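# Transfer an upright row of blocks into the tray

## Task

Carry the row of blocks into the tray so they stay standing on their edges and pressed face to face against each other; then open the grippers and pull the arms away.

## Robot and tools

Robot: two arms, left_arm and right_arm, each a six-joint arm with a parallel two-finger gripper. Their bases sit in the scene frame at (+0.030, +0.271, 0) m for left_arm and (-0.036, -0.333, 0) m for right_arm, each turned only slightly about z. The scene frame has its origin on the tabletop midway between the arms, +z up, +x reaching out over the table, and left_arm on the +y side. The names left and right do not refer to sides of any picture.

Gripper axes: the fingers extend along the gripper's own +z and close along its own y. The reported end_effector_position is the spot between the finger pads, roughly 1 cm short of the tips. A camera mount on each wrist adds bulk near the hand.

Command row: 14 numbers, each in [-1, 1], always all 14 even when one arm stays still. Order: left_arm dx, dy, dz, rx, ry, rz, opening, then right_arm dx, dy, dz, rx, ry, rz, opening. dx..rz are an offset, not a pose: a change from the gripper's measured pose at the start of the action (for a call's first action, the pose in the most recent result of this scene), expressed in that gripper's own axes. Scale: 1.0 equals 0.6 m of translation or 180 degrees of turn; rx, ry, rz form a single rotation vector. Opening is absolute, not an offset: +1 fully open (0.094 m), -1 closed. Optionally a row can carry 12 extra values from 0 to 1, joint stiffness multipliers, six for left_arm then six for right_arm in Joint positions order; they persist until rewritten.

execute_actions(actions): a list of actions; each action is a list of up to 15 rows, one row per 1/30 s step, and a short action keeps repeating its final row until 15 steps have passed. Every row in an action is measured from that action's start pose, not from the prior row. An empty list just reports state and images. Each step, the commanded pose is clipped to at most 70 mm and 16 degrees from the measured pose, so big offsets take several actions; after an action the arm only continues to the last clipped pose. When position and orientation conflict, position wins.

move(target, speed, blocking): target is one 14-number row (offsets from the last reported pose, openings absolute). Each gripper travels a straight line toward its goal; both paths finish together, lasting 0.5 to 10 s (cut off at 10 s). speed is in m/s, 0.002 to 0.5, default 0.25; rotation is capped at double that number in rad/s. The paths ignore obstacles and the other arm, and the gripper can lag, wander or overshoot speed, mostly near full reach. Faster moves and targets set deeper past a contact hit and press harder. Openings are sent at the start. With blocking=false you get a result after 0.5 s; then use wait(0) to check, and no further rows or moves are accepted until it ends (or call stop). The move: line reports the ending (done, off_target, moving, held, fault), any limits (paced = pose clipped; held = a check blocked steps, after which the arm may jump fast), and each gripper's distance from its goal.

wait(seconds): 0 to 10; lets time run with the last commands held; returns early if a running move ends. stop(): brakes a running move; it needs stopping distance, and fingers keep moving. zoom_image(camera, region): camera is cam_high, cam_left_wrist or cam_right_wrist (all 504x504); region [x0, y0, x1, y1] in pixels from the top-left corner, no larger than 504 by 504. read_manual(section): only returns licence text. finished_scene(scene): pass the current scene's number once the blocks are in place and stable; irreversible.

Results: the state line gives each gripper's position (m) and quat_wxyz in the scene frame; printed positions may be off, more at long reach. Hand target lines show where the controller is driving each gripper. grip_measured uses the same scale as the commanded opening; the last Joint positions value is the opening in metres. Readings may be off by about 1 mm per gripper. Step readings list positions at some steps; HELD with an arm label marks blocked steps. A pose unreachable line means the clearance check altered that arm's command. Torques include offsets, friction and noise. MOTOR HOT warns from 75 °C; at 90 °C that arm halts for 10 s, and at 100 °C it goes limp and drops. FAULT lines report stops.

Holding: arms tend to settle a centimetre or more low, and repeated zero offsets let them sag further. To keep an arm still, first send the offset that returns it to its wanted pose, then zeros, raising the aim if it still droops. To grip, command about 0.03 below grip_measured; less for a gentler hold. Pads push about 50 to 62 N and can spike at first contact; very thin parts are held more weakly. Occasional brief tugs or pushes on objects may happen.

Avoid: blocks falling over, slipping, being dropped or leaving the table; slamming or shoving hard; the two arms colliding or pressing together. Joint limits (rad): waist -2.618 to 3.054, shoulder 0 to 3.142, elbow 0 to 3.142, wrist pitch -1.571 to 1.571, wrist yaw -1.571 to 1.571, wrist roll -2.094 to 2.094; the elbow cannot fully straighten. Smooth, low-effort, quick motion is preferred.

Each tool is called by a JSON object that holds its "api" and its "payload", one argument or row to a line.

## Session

{"api": "execute_actions", "payload": {
  "actions": []
}}

Scene clock: 0.00 s.
left_arm: end_effector_position=(+0.2974, +0.4703, +0.2985) grip_measured=+1.000 end_effector_quat_wxyz=(-0.476, +0.839, -0.251, +0.083) | right_arm: end_effector_position=(+0.3627, -0.0381, +0.3400) grip_measured=+1.000 end_effector_quat_wxyz=(+0.291, +0.031, +0.778, +0.556)
Joint positions: left_arm=[ 0.328  1.174  1.25  -0.81  -0.65  -1.953  0.094] | right_arm=[ 0.345  1.586  1.399 -0.075 -0.604  0.977  0.094]
Joint velocities: left_arm=[ 0.002  0.002  0.007 -0.051 -0.022 -0.007  0.   ] | right_arm=[-0.007 -0.012  0.007 -0.051  0.095 -0.037  0.   ]
Joint torques (N m, as the arm reports them, + toward a larger angle): no reading
Hand target (left_arm): +0.295, +0.471, +0.305; -0.482, +0.836, -0.248, +0.084
Hand target (right_arm): +0.361, -0.039, +0.352; +0.301, +0.023, +0.771, +0.560
Joint stiffness scale: left_arm=[1. 1. 1. 1. 1. 1.] | right_arm=[1. 1. 1. 1. 1. 1.]

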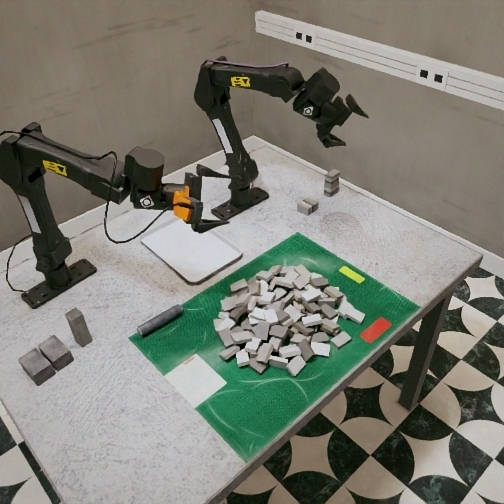

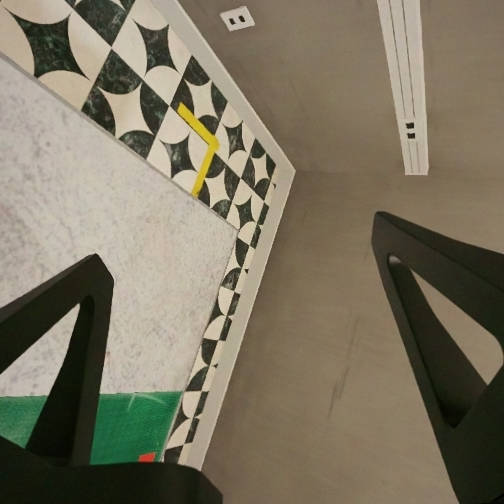

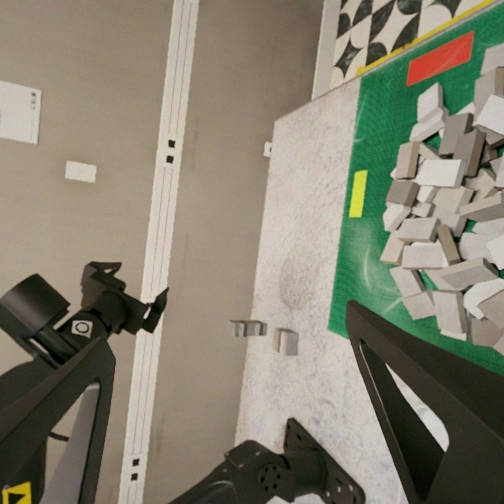

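{"api": "zoom_image", "payload": {
  "camera": "cam_high",
  "region": [250, 150, 380, 250]
}}

Region (250, 150, 380, 250) of cam_high's 504x504 image, scaled by 3.877, with more detail than that image has; it fills the top 388 rows of this view, and the rest is white.

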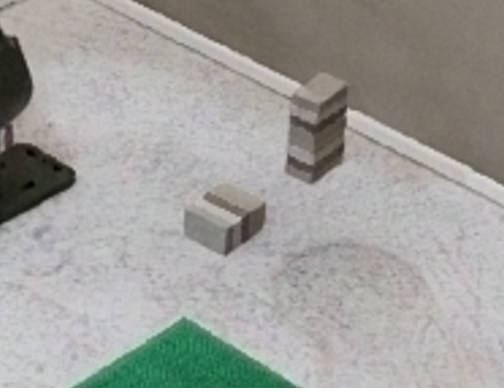

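{"api": "move", "payload": {
  "target": [0,0,0,0,0,0.5,1,-0.186,-0.19,-0.424,0,0,0,1]
}}

{"api": "move", "payload": {
  "target": [0.185,0.025,0.018,0.192,0.272,0.287,1,0,0,0,0,0,0,1]
}}

Scene clock: 10.87 s.
left_arm: end_effector_position=(+0.2977, +0.4700, +0.2983) grip_measured=+1.000 end_effector_quat_wxyz=(+0.396, -0.417, +0.770, +0.276) | right_arm: end_effector_position=(+0.3633, -0.3423, +0.3304) grip_measured=+1.000 end_effector_quat_wxyz=(+0.285, +0.042, +0.783, +0.551)
Joint positions: left_arm=[ 0.328  1.174  1.25  -0.81  -0.647 -0.386  0.094] | right_arm=[-0.558  1.839  1.867 -1.359 -1.331 -0.179  0.094]
Joint velocities: left_arm=[-0.022 -0.017  0.002 -0.037 -0.022 -0.022  0.   ] | right_arm=[-0.007  0.017  0.027 -0.081 -0.007 -0.081  0.   ]
Joint torques (N m, as the arm reports them, + toward a larger angle): left_arm=[ 0.04 -3.1   7.05  1.21 -0.27  0.03] | right_arm=[-0.56 -7.23 10.9   0.46 -0.79 -0.18]
Hand target (left_arm): +0.297, +0.470, +0.299; +0.395, -0.415, +0.771, +0.278
Hand target (right_arm): +0.362, -0.343, +0.342; +0.296, +0.033, +0.778, +0.553
Off the commanded pose (left_arm): 0.000 m, 0 deg.
Off the commanded pose (right_arm): 0.011 m, 2 deg.
Joint stiffness scale: left_arm=[1. 1. 1. 1. 1. 1.] | right_arm=[1. 1. 1. 1. 1. 1.]
move: off_target (right_arm)

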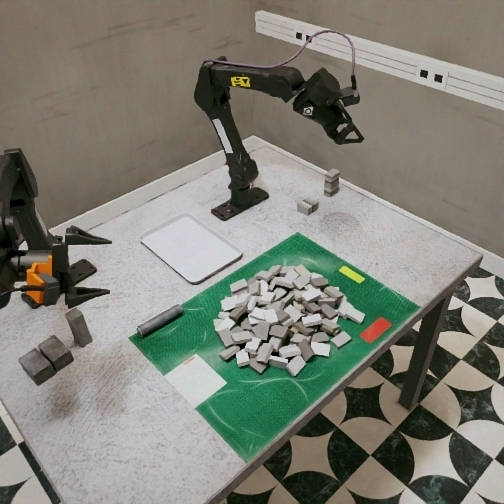

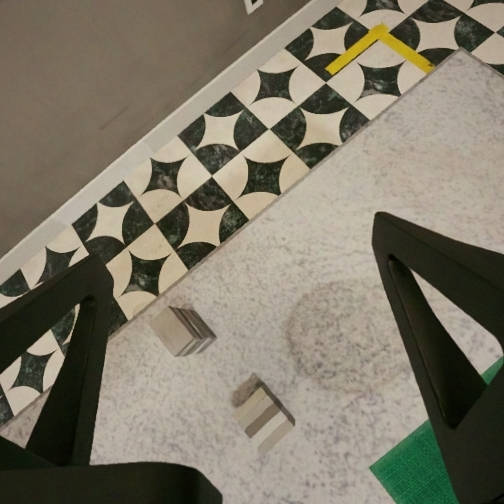

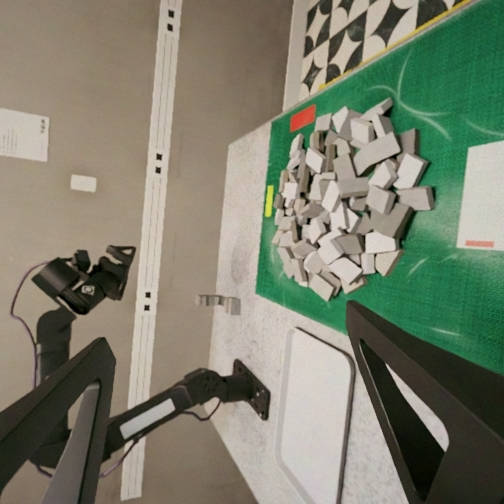

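Scene clock: 14.13 s.
left_arm: end_effector_position=(+0.2512, +0.4363, +0.1968) grip_measured=+1.000 end_effector_quat_wxyz=(+0.004, +0.003, +1.000, +0.008) | right_arm: end_effector_position=(+0.3634, -0.3426, +0.3294) grip_measured=+1.000 end_effector_quat_wxyz=(+0.285, +0.043, +0.785, +0.548)
Joint positions: left_arm=[ 0.654  1.602  1.613 -1.567 -0.008  0.64   0.094] | right_arm=[-0.558  1.839  1.867 -1.359 -1.325 -0.179  0.094]
Joint velocities: left_arm=[-0.002 -0.017  0.012 -0.022 -0.095 -0.037  0.   ] | right_arm=[-0.022 -0.012  0.017 -0.022  0.022  0.022  0.   ]
Joint torques (N m, as the arm reports them, + toward a larger angle): left_arm=[ 0.9  -5.65  7.95  0.11  0.09  0.05] | right_arm=[-0.03 -7.55  7.53  0.64 -0.66 -0.03]
Hand target (left_arm): +0.251, +0.438, +0.201; +0.009, +0.001, +1.000, +0.006
Hand target (right_arm): +0.363, -0.342, +0.330; +0.285, +0.042, +0.783, +0.551
Off the commanded pose (left_arm): 0.005 m, 1 deg.
Off the commanded pose (right_arm): 0.001 m, 0 deg.
Joint stiffness scale: left_arm=[1. 1. 1. 1. 1. 1.] | right_arm=[1. 1. 1. 1. 1. 1.]
joint sent to its limit (left arm) — the command would take joint 4 (wrist pitch) past its lower limit, so that joint was sent only as far as its limit.
move: done

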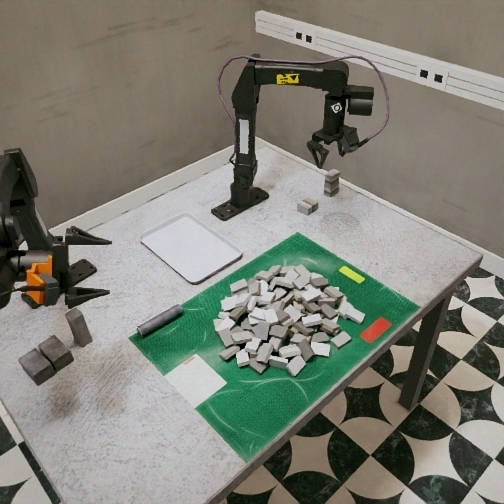

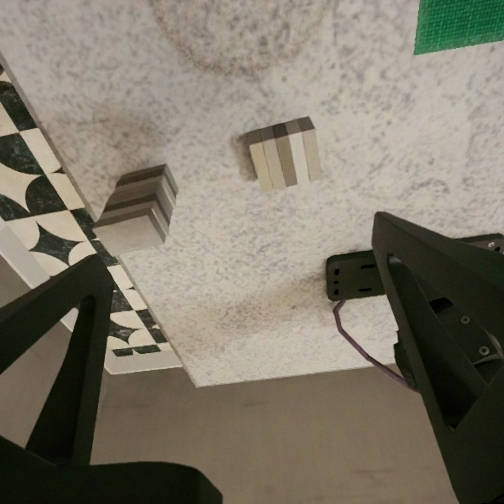

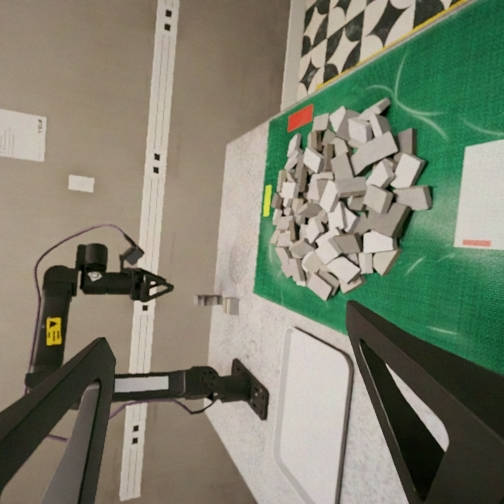

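{"api": "move", "payload": {
  "target": [-0.05,-0.06,0.17,0,0,-0.065,1,0,0,0,0,0,0,1],
  "speed": 0.15
}}

Scene clock: 17.47 s.
left_arm: end_effector_position=(+0.2803, +0.4037, +0.0980) grip_measured=+1.000 end_effector_quat_wxyz=(+0.004, -0.100, +0.995, +0.006) | right_arm: end_effector_position=(+0.3635, -0.3429, +0.3285) grip_measured=+1.000 end_effector_quat_wxyz=(+0.284, +0.043, +0.787, +0.546)
Joint positions: left_arm=[ 0.499  1.61   1.227 -1.174 -0.009  0.278  0.094] | right_arm=[-0.558  1.839  1.867 -1.359 -1.319 -0.179  0.094]
Joint velocities: left_arm=[ 0.002  0.012  0.007 -0.022 -0.037 -0.051  0.   ] | right_arm=[ 0.002  0.012  0.002 -0.007  0.066 -0.007  0.   ]
Joint torques (N m, as the arm reports them, + toward a larger angle): left_arm=[-0.82 -5.87  5.47  0.3  -0.01 -0.05] | right_arm=[-0.01 -7.48  7.55  0.66 -0.66 -0.02]
Hand target (left_arm): +0.282, +0.402, +0.095; +0.005, -0.099, +0.995, +0.007
Hand target (right_arm): +0.363, -0.343, +0.329; +0.285, +0.043, +0.785, +0.548
Off the commanded pose (left_arm): 0.004 m, 0 deg.
Off the commanded pose (right_arm): 0.001 m, 0 deg.
Joint stiffness scale: left_arm=[1. 1. 1. 1. 1. 1.] | right_arm=[1. 1. 1. 1. 1. 1.]
move: done

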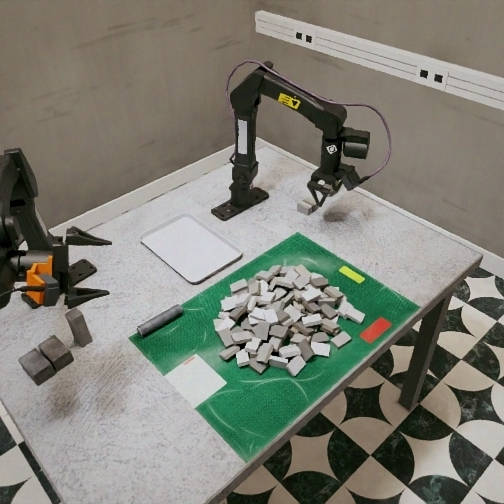

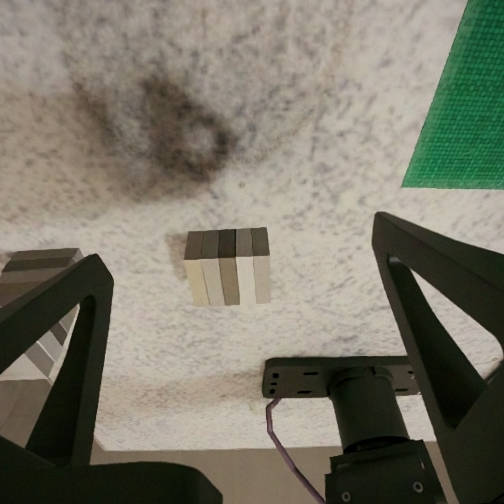

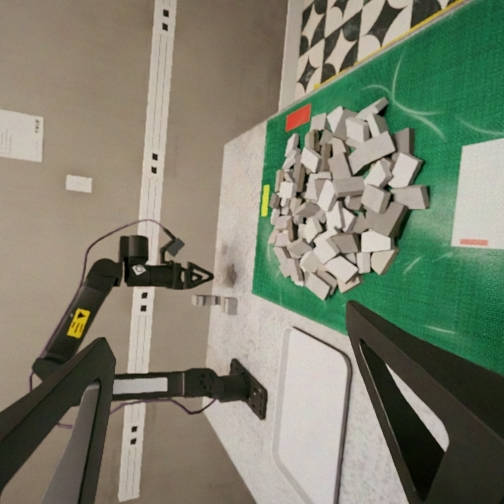

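{"api": "move", "payload": {
  "target": [0.04,0.012,0.09,0,0,0,1,0,0,0,0,0,0,1],
  "speed": 0.08
}}

Scene clock: 21.73 s.
left_arm: end_effector_position=(+0.2556, +0.4033, +0.0406) grip_measured=+1.000 end_effector_quat_wxyz=(-0.008, -0.098, +0.995, +0.001) | right_arm: end_effector_position=(+0.3636, -0.3433, +0.3275) grip_measured=+1.000 end_effector_quat_wxyz=(+0.284, +0.044, +0.788, +0.544)
Joint positions: left_arm=[ 0.541  1.61   0.991 -0.964 -0.009  0.325  0.094] | right_arm=[-0.558  1.839  1.867 -1.359 -1.314 -0.179  0.094]
Joint velocities: left_arm=[ 0.002 -0.012  0.027  0.022  0.007 -0.081  0.   ] | right_arm=[-0.007 -0.012 -0.007  0.037 -0.037  0.066  0.   ]
Joint torques (N m, as the arm reports them, + toward a larger angle): left_arm=[ 0.64 -7.42  5.13  0.26  0.01  0.04] | right_arm=[-0.01 -7.49  7.52  0.65 -0.66 -0.03]
Hand target (left_arm): +0.256, +0.407, +0.044; +0.004, -0.100, +0.995, +0.006
Hand target (right_arm): +0.363, -0.343, +0.328; +0.284, +0.043, +0.787, +0.546
Off the commanded pose (left_arm): 0.005 m, 2 deg.
Off the commanded pose (right_arm): 0.001 m, 0 deg.
Joint stiffness scale: left_arm=[1. 1. 1. 1. 1. 1.] | right_arm=[1. 1. 1. 1. 1. 1.]
move: done

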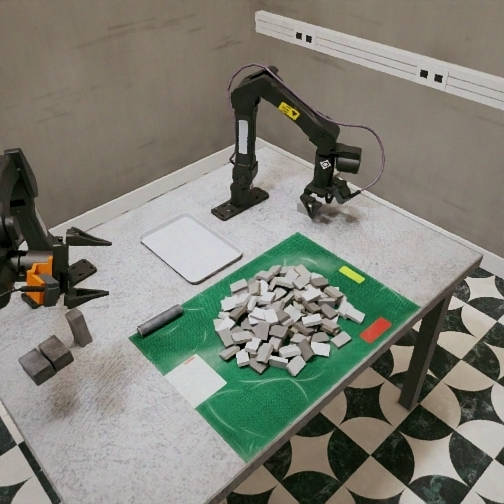

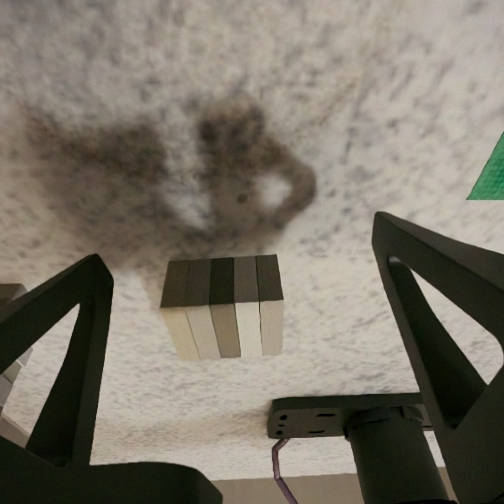

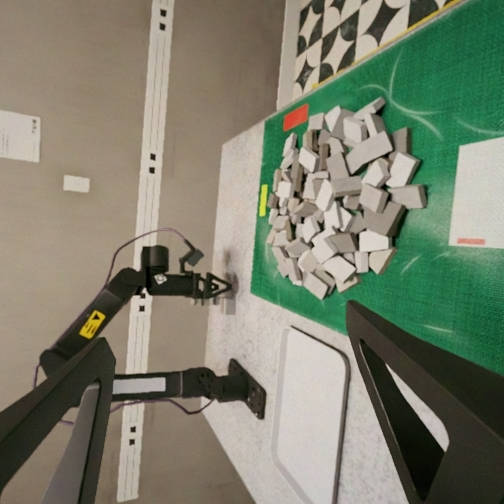

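{"api": "move", "payload": {
  "target": [0.03,0.012,0.042,0,0,0,1,0,0,0,0,0,0,1],
  "speed": 0.04
}}

Scene clock: 24.50 s.
left_arm: end_effector_position=(+0.2360, +0.4034, +0.0152) grip_measured=+1.000 end_effector_quat_wxyz=(-0.016, -0.097, +0.995, -0.003) | right_arm: end_effector_position=(+0.3637, -0.3436, +0.3265) grip_measured=+1.000 end_effector_quat_wxyz=(+0.283, +0.044, +0.790, +0.542)
Joint positions: left_arm=[ 0.581  1.61   0.879 -0.872 -0.009  0.369  0.094] | right_arm=[-0.558  1.839  1.867 -1.359 -1.308 -0.179  0.094]
Joint velocities: left_arm=[ 0.022  0.002 -0.012  0.066  0.051 -0.022  0.   ] | right_arm=[ 0.012  0.002 -0.007 -0.007 -0.051 -0.051  0.   ]
Joint torques (N m, as the arm reports them, + toward a larger angle): left_arm=[ 0.77 -6.31  4.75  0.19 -0.02  0.05] | right_arm=[ 0.03 -7.44  7.53  0.66 -0.65 -0.04]
Hand target (left_arm): +0.236, +0.407, +0.016; -0.008, -0.098, +0.995, +0.001
Hand target (right_arm): +0.364, -0.343, +0.327; +0.284, +0.044, +0.789, +0.544
Off the commanded pose (left_arm): 0.003 m, 1 deg.
Off the commanded pose (right_arm): 0.001 m, 0 deg.
Joint stiffness scale: left_arm=[1. 1. 1. 1. 1. 1.] | right_arm=[1. 1. 1. 1. 1. 1.]
move: done

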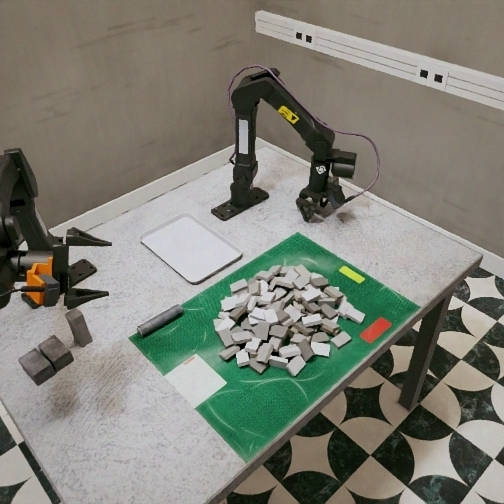

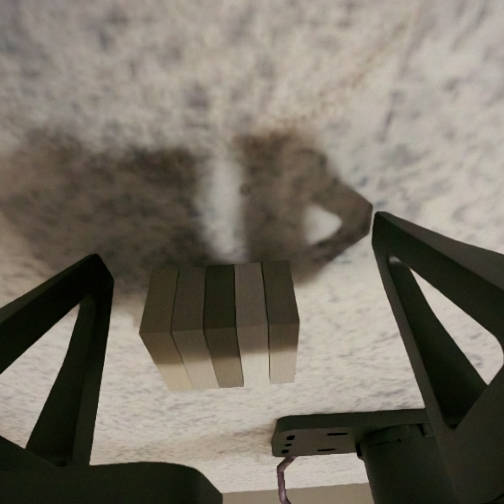

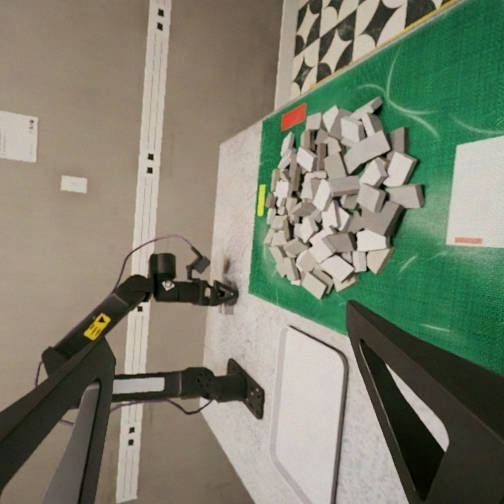

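Back a further centimetre-plus, then close.

{"api": "move", "payload": {
  "target": [0.025,0.008,-0.004,0,0,0,1,0,0,0,0,0,0,1],
  "speed": 0.03
}}

{"api": "move", "payload": {
  "target": [0,0,0,0,0,0,0.1,0,0,0,0,0,0,1]
}}

Scene clock: 26.57 s.
left_arm: end_effector_position=(+0.2246, +0.4047, +0.0134) grip_measured=+1.000 end_effector_quat_wxyz=(-0.020, -0.095, +0.995, -0.006) | right_arm: end_effector_position=(+0.3638, -0.3440, +0.3255) grip_measured=+1.000 end_effector_quat_wxyz=(+0.283, +0.045, +0.792, +0.540)
Joint positions: left_arm=[ 0.612  1.59   0.85  -0.872 -0.009  0.402  0.094] | right_arm=[-0.558  1.839  1.867 -1.359 -1.302 -0.179  0.094]
Joint velocities: left_arm=[-0.007 -0.012  0.012  0.007 -0.007  0.066  0.   ] | right_arm=[-0.007  0.027 -0.007 -0.007  0.007 -0.051  0.   ]
Joint torques (N m, as the arm reports them, + toward a larger angle): left_arm=[ 0.59 -7.57  4.66 -0.01  0.    0.03] | right_arm=[ 0.03 -7.45  7.52  0.65 -0.64 -0.04]
Hand target (left_arm): +0.221, +0.405, +0.018; -0.016, -0.097, +0.995, -0.003
Hand target (right_arm): +0.364, -0.344, +0.326; +0.283, +0.044, +0.790, +0.542
Off the commanded pose (left_arm): 0.006 m, 1 deg.
Off the commanded pose (right_arm): 0.001 m, 0 deg.
Joint stiffness scale: left_arm=[1. 1. 1. 1. 1. 1.] | right_arm=[1. 1. 1. 1. 1. 1.]
move: done

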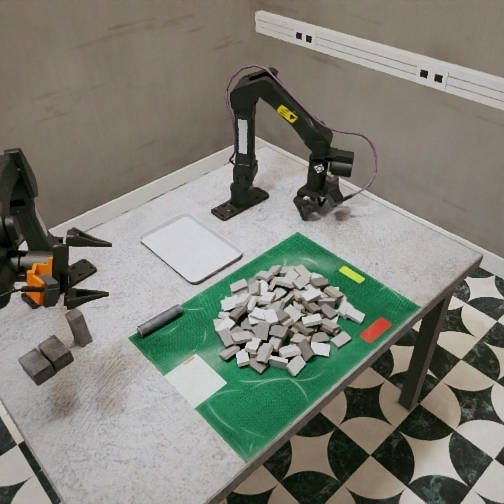

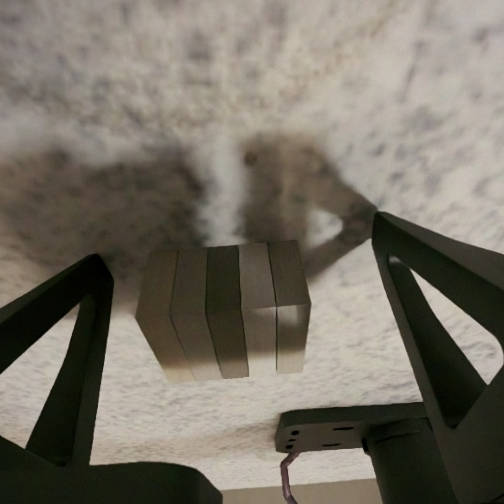

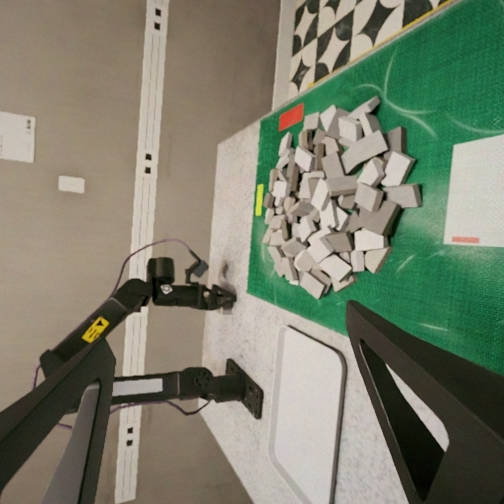

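Scene clock: 27.07 s.
left_arm: end_effector_position=(+0.2247, +0.4057, +0.0134) grip_measured=+0.105 end_effector_quat_wxyz=(-0.020, -0.095, +0.995, -0.004) | right_arm: end_effector_position=(+0.3638, -0.3443, +0.3247) grip_measured=+1.000 end_effector_quat_wxyz=(+0.282, +0.045, +0.793, +0.537)
Joint positions: left_arm=[ 0.612  1.59   0.85  -0.869 -0.013  0.403  0.052] | right_arm=[-0.558  1.839  1.867 -1.359 -1.297 -0.179  0.094]
Joint velocities: left_arm=[-0.007 -0.012  0.007  0.022  0.022 -0.007 -0.   ] | right_arm=[ 0.002 -0.012  0.017 -0.022 -0.037  0.037  0.   ]
Joint torques (N m, as the arm reports them, + toward a larger angle): left_arm=[-0.05 -5.44  5.48  0.08  0.05  0.03] | right_arm=[-0.05 -7.39  7.5   0.65 -0.66 -0.03]
Hand target (left_arm): +0.225, +0.405, +0.013; -0.020, -0.095, +0.995, -0.006
Hand target (right_arm): +0.364, -0.344, +0.326; +0.283, +0.045, +0.792, +0.540
Off the commanded pose (left_arm): 0.001 m, 0 deg.
Off the commanded pose (right_arm): 0.001 m, 0 deg.
Joint stiffness scale: left_arm=[1. 1. 1. 1. 1. 1.] | right_arm=[1. 1. 1. 1. 1. 1.]
move: done

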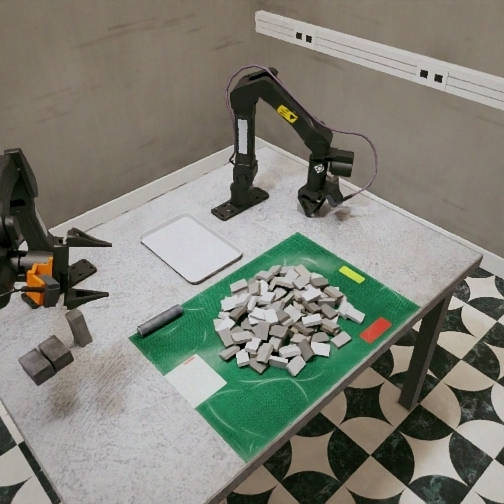

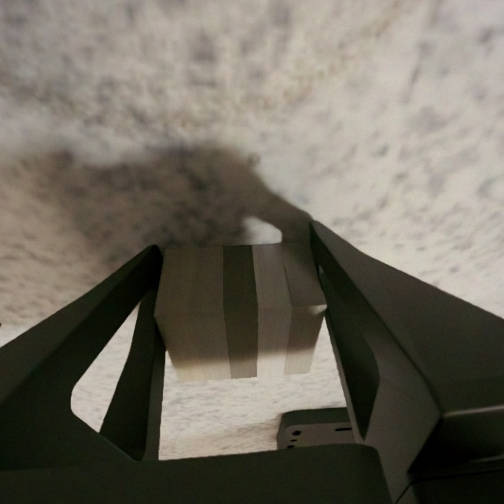

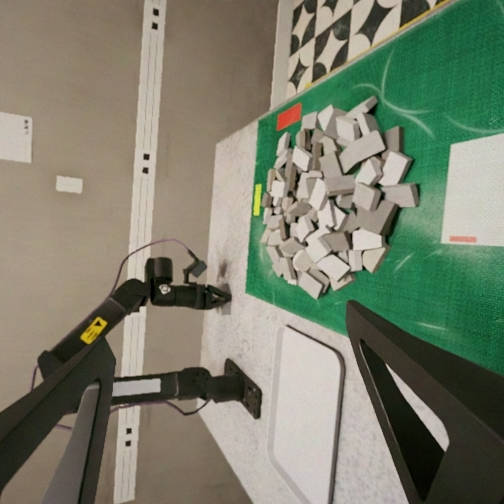

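{"api": "move", "payload": {
  "target": [0,0,0,0,0,0,-0.05,0,0,0,0,0,0,1]
}}

{"api": "move", "payload": {
  "target": [-0.03,0,-0.24,0,0,0,-0.05,0,0,0,0,0,0,1],
  "speed": 0.08
}}

Scene clock: 30.13 s.
left_arm: end_effector_position=(+0.2248, +0.4058, +0.0134) grip_measured=+0.074 end_effector_quat_wxyz=(-0.020, -0.095, +0.995, -0.003) | right_arm: end_effector_position=(+0.3639, -0.3447, +0.3237) grip_measured=+1.000 end_effector_quat_wxyz=(+0.282, +0.046, +0.795, +0.535)
Joint positions: left_arm=[ 0.612  1.59   0.85  -0.869 -0.013  0.403  0.05 ] | right_arm=[-0.558  1.839  1.867 -1.359 -1.291 -0.179  0.094]
Joint velocities: left_arm=[ 0.002  0.007  0.017  0.037 -0.051  0.022  0.   ] | right_arm=[ 0.007  0.002  0.017 -0.081  0.066 -0.081  0.   ]
Joint torques (N m, as the arm reports them, + toward a larger angle): left_arm=[-0.1  -5.39  5.46  0.07 -0.01  0.02] | right_arm=[-0.02 -7.46  7.5   0.64 -0.64 -0.04]
Hand target (left_arm): +0.225, +0.406, +0.013; -0.020, -0.095, +0.995, -0.004
Hand target (right_arm): +0.364, -0.344, +0.325; +0.282, +0.045, +0.793, +0.537
Off the commanded pose (left_arm): 0.000 m, 0 deg.
Off the commanded pose (right_arm): 0.001 m, 0 deg.
Joint stiffness scale: left_arm=[1. 1. 1. 1. 1. 1.] | right_arm=[1. 1. 1. 1. 1. 1.]
move: done

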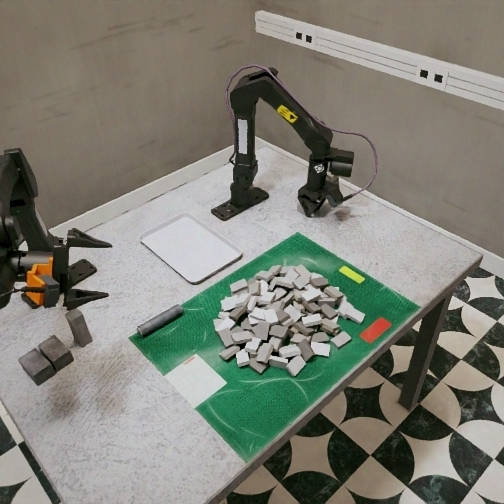

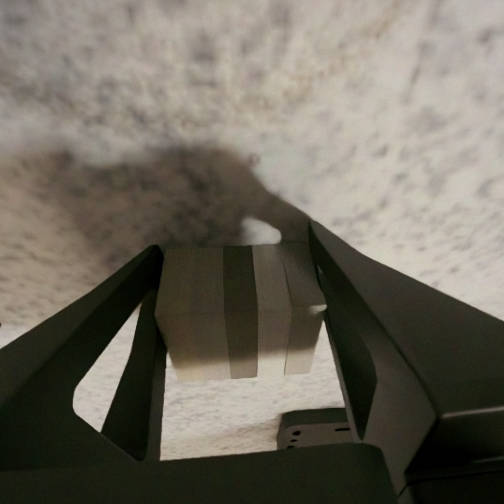

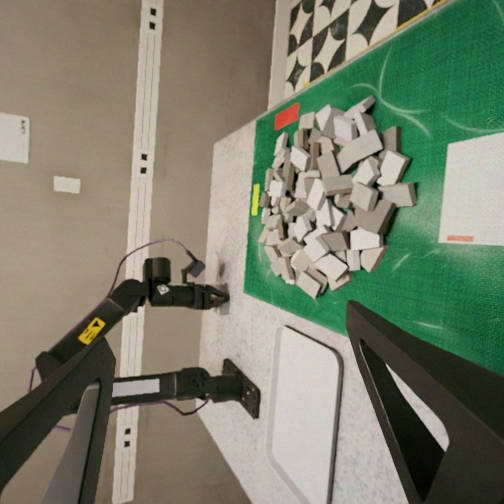

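Scene clock: 32.50 s.
left_arm: end_effector_position=(+0.2441, +0.4126, +0.1434) grip_measured=+0.074 end_effector_quat_wxyz=(-0.030, -0.098, +0.995, -0.008) | right_arm: end_effector_position=(+0.3640, -0.3450, +0.3227) grip_measured=+1.000 end_effector_quat_wxyz=(+0.281, +0.046, +0.797, +0.533)
Joint positions: left_arm=[ 0.592  1.571  1.365 -1.427 -0.013  0.377  0.05 ] | right_arm=[-0.558  1.839  1.867 -1.359 -1.285 -0.179  0.094]
Joint velocities: left_arm=[-0.007 -0.002  0.002 -0.051 -0.037  0.051  0.001] | right_arm=[ 0.017  0.007  0.002 -0.022 -0.037 -0.051  0.   ]
Joint torques (N m, as the arm reports them, + toward a larger angle): left_arm=[-0.85 -6.89  9.42 -0.18  0.01 -0.04] | right_arm=[-0.03 -7.45  7.53  0.66 -0.65 -0.04]
Hand target (left_arm): +0.246, +0.411, +0.156; -0.020, -0.095, +0.995, -0.003
Hand target (right_arm): +0.364, -0.345, +0.324; +0.282, +0.046, +0.795, +0.535
Off the commanded pose (left_arm): 0.014 m, 1 deg.
Off the commanded pose (right_arm): 0.001 m, 0 deg.
Joint stiffness scale: left_arm=[1. 1. 1. 1. 1. 1.] | right_arm=[1. 1. 1. 1. 1. 1.]
move: off_target (left_arm)

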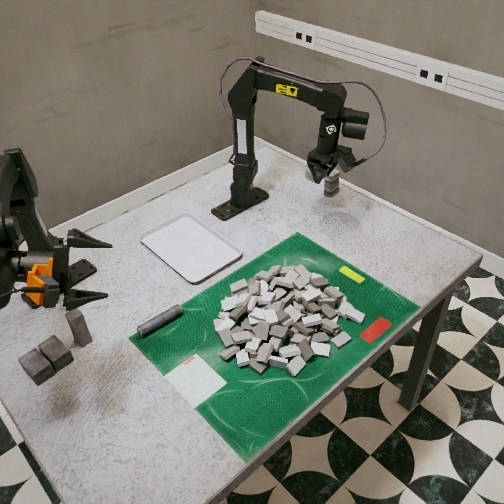

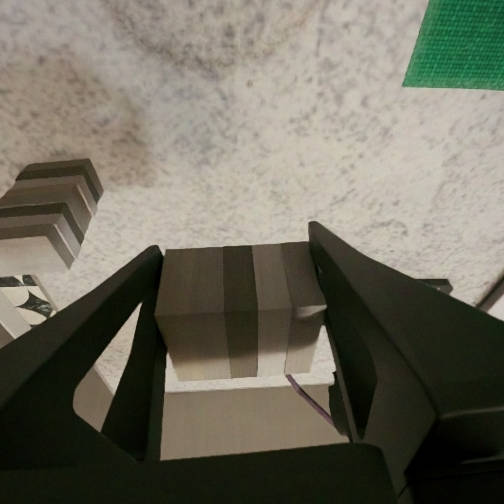

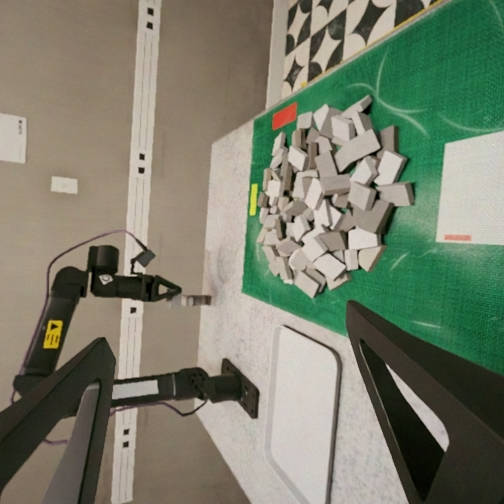

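{"api": "move", "payload": {
  "target": [0.064,-0.58,-0.04,0,0,0,-0.05,0,0,0,0,0,0,1],
  "speed": 0.12
}}

Scene clock: 38.77 s.
left_arm: end_effector_position=(+0.2759, +0.0704, +0.1611) grip_measured=+0.074 end_effector_quat_wxyz=(-0.034, -0.097, +0.995, +0.003) | right_arm: end_effector_position=(+0.3641, -0.3454, +0.3218) grip_measured=+1.000 end_effector_quat_wxyz=(+0.280, +0.047, +0.798, +0.531)
Joint positions: left_arm=[-0.644  1.801  1.694 -1.517  0.043 -0.856  0.05 ] | right_arm=[-0.558  1.839  1.867 -1.359 -1.279 -0.179  0.094]
Joint velocities: left_arm=[-0.002 -0.012 -0.002  0.022  0.007  0.007  0.   ] | right_arm=[ 0.017 -0.007 -0.012  0.051  0.037  0.022  0.   ]
Joint torques (N m, as the arm reports them, + toward a larger angle): left_arm=[-0.42 -8.8   9.7  -0.13  0.09 -0.03] | right_arm=[ 0.04 -7.46  7.55  0.64 -0.66 -0.03]
Hand target (left_arm): +0.275, +0.068, +0.175; -0.027, -0.098, +0.995, -0.009
Hand target (right_arm): +0.364, -0.345, +0.323; +0.281, +0.046, +0.797, +0.533
Off the commanded pose (left_arm): 0.014 m, 1 deg.
Off the commanded pose (right_arm): 0.001 m, 0 deg.
Joint stiffness scale: left_arm=[1. 1. 1. 1. 1. 1.] | right_arm=[1. 1. 1. 1. 1. 1.]
move: off_target (left_arm)

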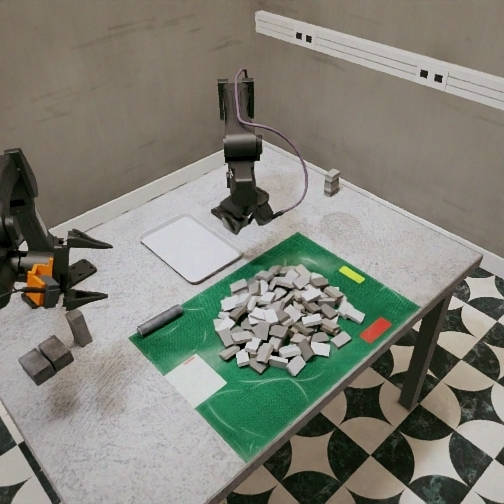

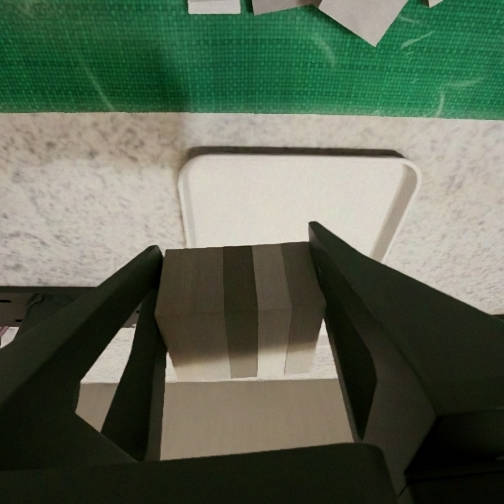

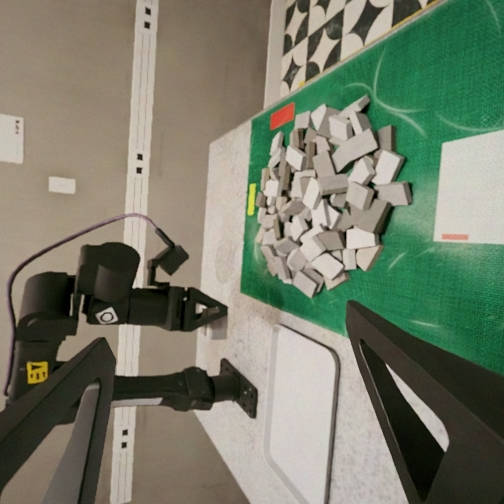

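{"api": "move", "payload": {
  "target": [0.02,-0.08,0.12,0,0.02,0,-0.05,0,0,0,0,0,0,1],
  "speed": 0.08
}}

Scene clock: 42.63 s.
left_arm: end_effector_position=(+0.2730, +0.0245, +0.0823) grip_measured=+0.074 end_effector_quat_wxyz=(-0.064, -0.098, +0.993, +0.011) | right_arm: end_effector_position=(+0.3641, -0.3457, +0.3209) grip_measured=+1.000 end_effector_quat_wxyz=(+0.280, +0.047, +0.800, +0.529)
Joint positions: left_arm=[-0.734  1.962  1.587 -1.297  0.082 -0.945  0.05 ] | right_arm=[-0.558  1.839  1.867 -1.359 -1.274 -0.179  0.094]
Joint velocities: left_arm=[-0.002  0.007 -0.022 -0.022  0.007 -0.007 -0.   ] | right_arm=[ 0.007 -0.002 -0.002 -0.007  0.007 -0.051  0.   ]
Joint torques (N m, as the arm reports them, + toward a larger angle): left_arm=[ -0.62 -10.65   6.46  -0.11   0.26  -0.01] | right_arm=[-0.04 -7.48  7.55  0.66 -0.65 -0.03]
Hand target (left_arm): +0.269, +0.020, +0.090; -0.065, -0.097, +0.993, -0.000
Hand target (right_arm): +0.364, -0.345, +0.322; +0.281, +0.047, +0.798, +0.531
Off the commanded pose (left_arm): 0.009 m, 1 deg.
Off the commanded pose (right_arm): 0.001 m, 0 deg.
Joint stiffness scale: left_arm=[1. 1. 1. 1. 1. 1.] | right_arm=[1. 1. 1. 1. 1. 1.]
move: done

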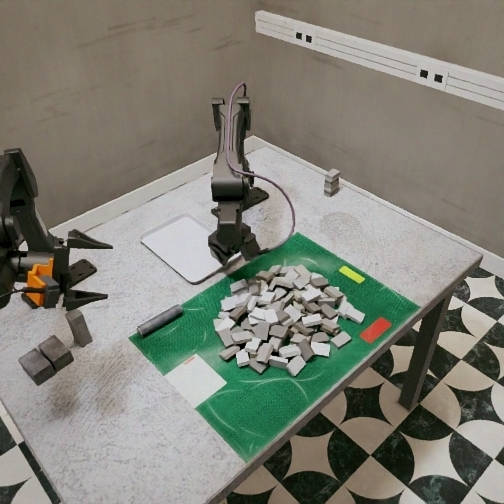

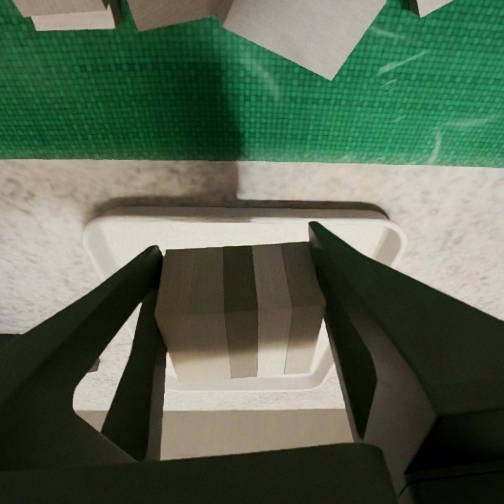

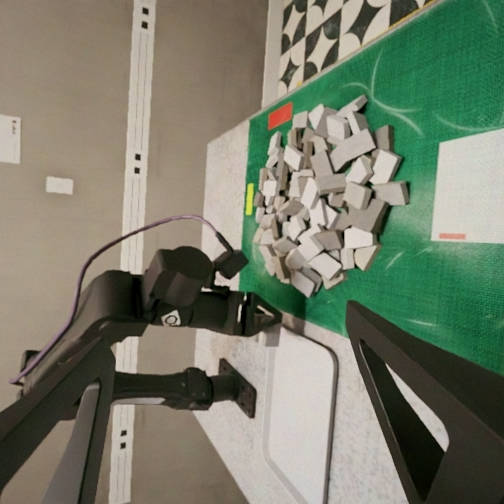

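{"api": "move", "payload": {
  "target": [0.15,0,0.05,0,-0.055,0,-0.05,0,0,0,0,0,0,1],
  "speed": 0.06
}}

Scene clock: 46.37 s.
left_arm: end_effector_position=(+0.1813, +0.0106, +0.0492) grip_measured=+0.074 end_effector_quat_wxyz=(+0.010, -0.096, +0.995, +0.039) | right_arm: end_effector_position=(+0.3642, -0.3461, +0.3200) grip_measured=+1.000 end_effector_quat_wxyz=(+0.279, +0.048, +0.802, +0.526)
Joint positions: left_arm=[-1.058  1.789  1.229 -1.074 -0.048 -1.271  0.05 ] | right_arm=[-0.558  1.839  1.867 -1.359 -1.268 -0.179  0.094]
Joint velocities: left_arm=[-0.002 -0.007  0.017 -0.007 -0.007 -0.081  0.   ] | right_arm=[-0.012 -0.002 -0.012 -0.037  0.022  0.037  0.   ]
Joint torques (N m, as the arm reports them, + toward a larger angle): left_arm=[ -0.5  -11.25   6.04   0.01  -0.07  -0.03] | right_arm=[ 0.01 -7.47  7.56  0.67 -0.63 -0.03]
Hand target (left_arm): +0.182, +0.008, +0.063; +0.022, -0.097, +0.995, +0.018
Hand target (right_arm): +0.364, -0.346, +0.321; +0.280, +0.047, +0.800, +0.529
Off the commanded pose (left_arm): 0.015 m, 3 deg.
Off the commanded pose (right_arm): 0.001 m, 0 deg.
Joint stiffness scale: left_arm=[1. 1. 1. 1. 1. 1.] | right_arm=[1. 1. 1. 1. 1. 1.]
move: off_target (left_arm)

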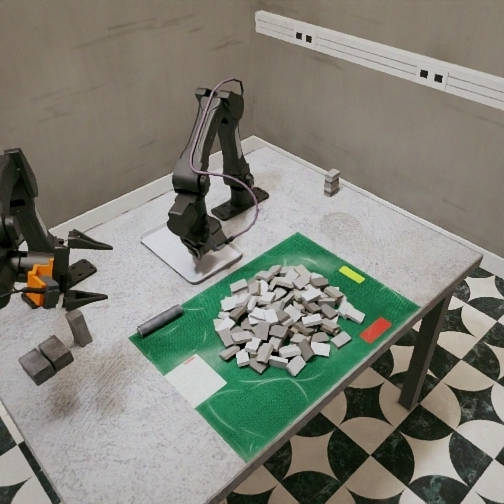

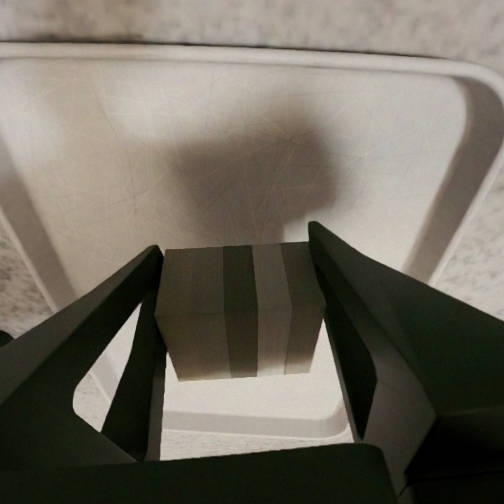

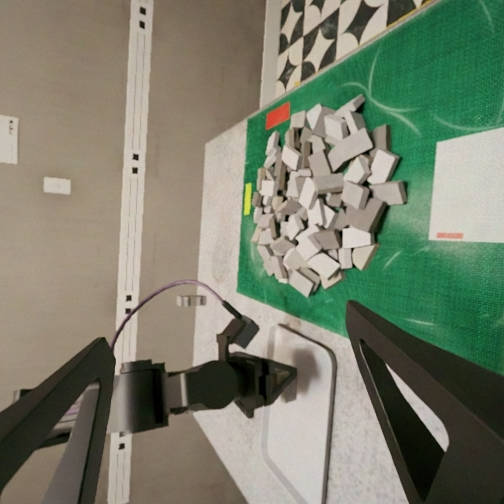

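{"api": "move", "payload": {
  "target": [-0.03,0,0.028,0.035,0.005,0,-0.05,0,0,0,0,0,0,1],
  "speed": 0.025
}}

Scene clock: 50.03 s.
left_arm: end_effector_position=(+0.1946, +0.0200, +0.0187) grip_measured=+0.074 end_effector_quat_wxyz=(-0.000, -0.094, +0.996, +0.010) | right_arm: end_effector_position=(+0.3643, -0.3465, +0.3190) grip_measured=+1.000 end_effector_quat_wxyz=(+0.279, +0.048, +0.803, +0.524)
Joint positions: left_arm=[-0.98   1.789  1.101 -0.901 -0.009 -1.188  0.05 ] | right_arm=[-0.558  1.839  1.867 -1.359 -1.263 -0.179  0.094]
Joint velocities: left_arm=[-0.022 -0.007 -0.012  0.037  0.022  0.022 -0.   ] | right_arm=[-0.017  0.007 -0.002 -0.037  0.022 -0.007  0.   ]
Joint torques (N m, as the arm reports them, + toward a larger angle): left_arm=[  0.74 -10.89   5.79   0.15   0.1    0.03] | right_arm=[ 0.02 -7.45  7.47  0.67 -0.64 -0.03]
Hand target (left_arm): +0.199, +0.015, +0.032; +0.007, -0.095, +0.995, -0.016
Hand target (right_arm): +0.364, -0.346, +0.320; +0.279, +0.048, +0.802, +0.526
Off the commanded pose (left_arm): 0.016 m, 3 deg.
Off the commanded pose (right_arm): 0.001 m, 0 deg.
Joint stiffness scale: left_arm=[1. 1. 1. 1. 1. 1.] | right_arm=[1. 1. 1. 1. 1. 1.]
move: off_target (left_arm)

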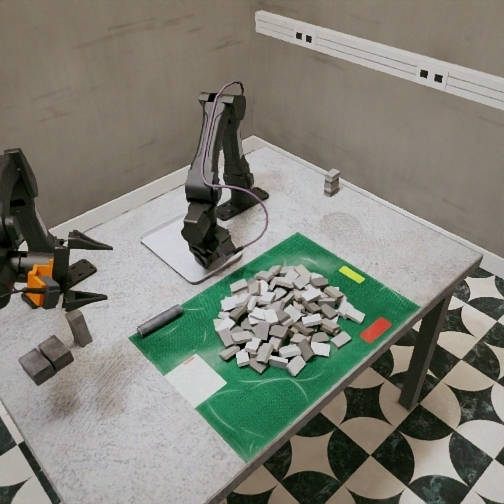

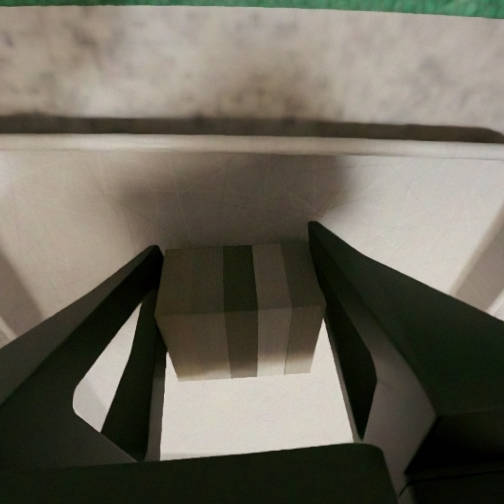

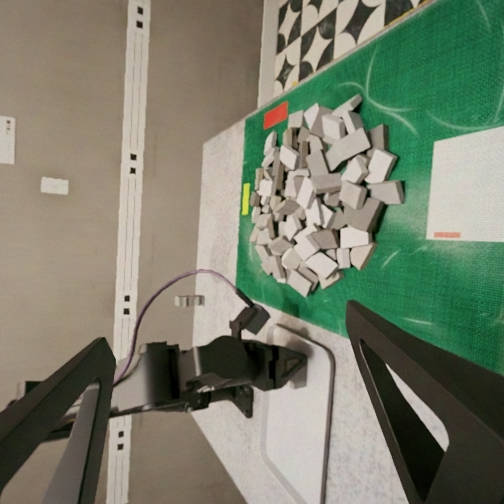

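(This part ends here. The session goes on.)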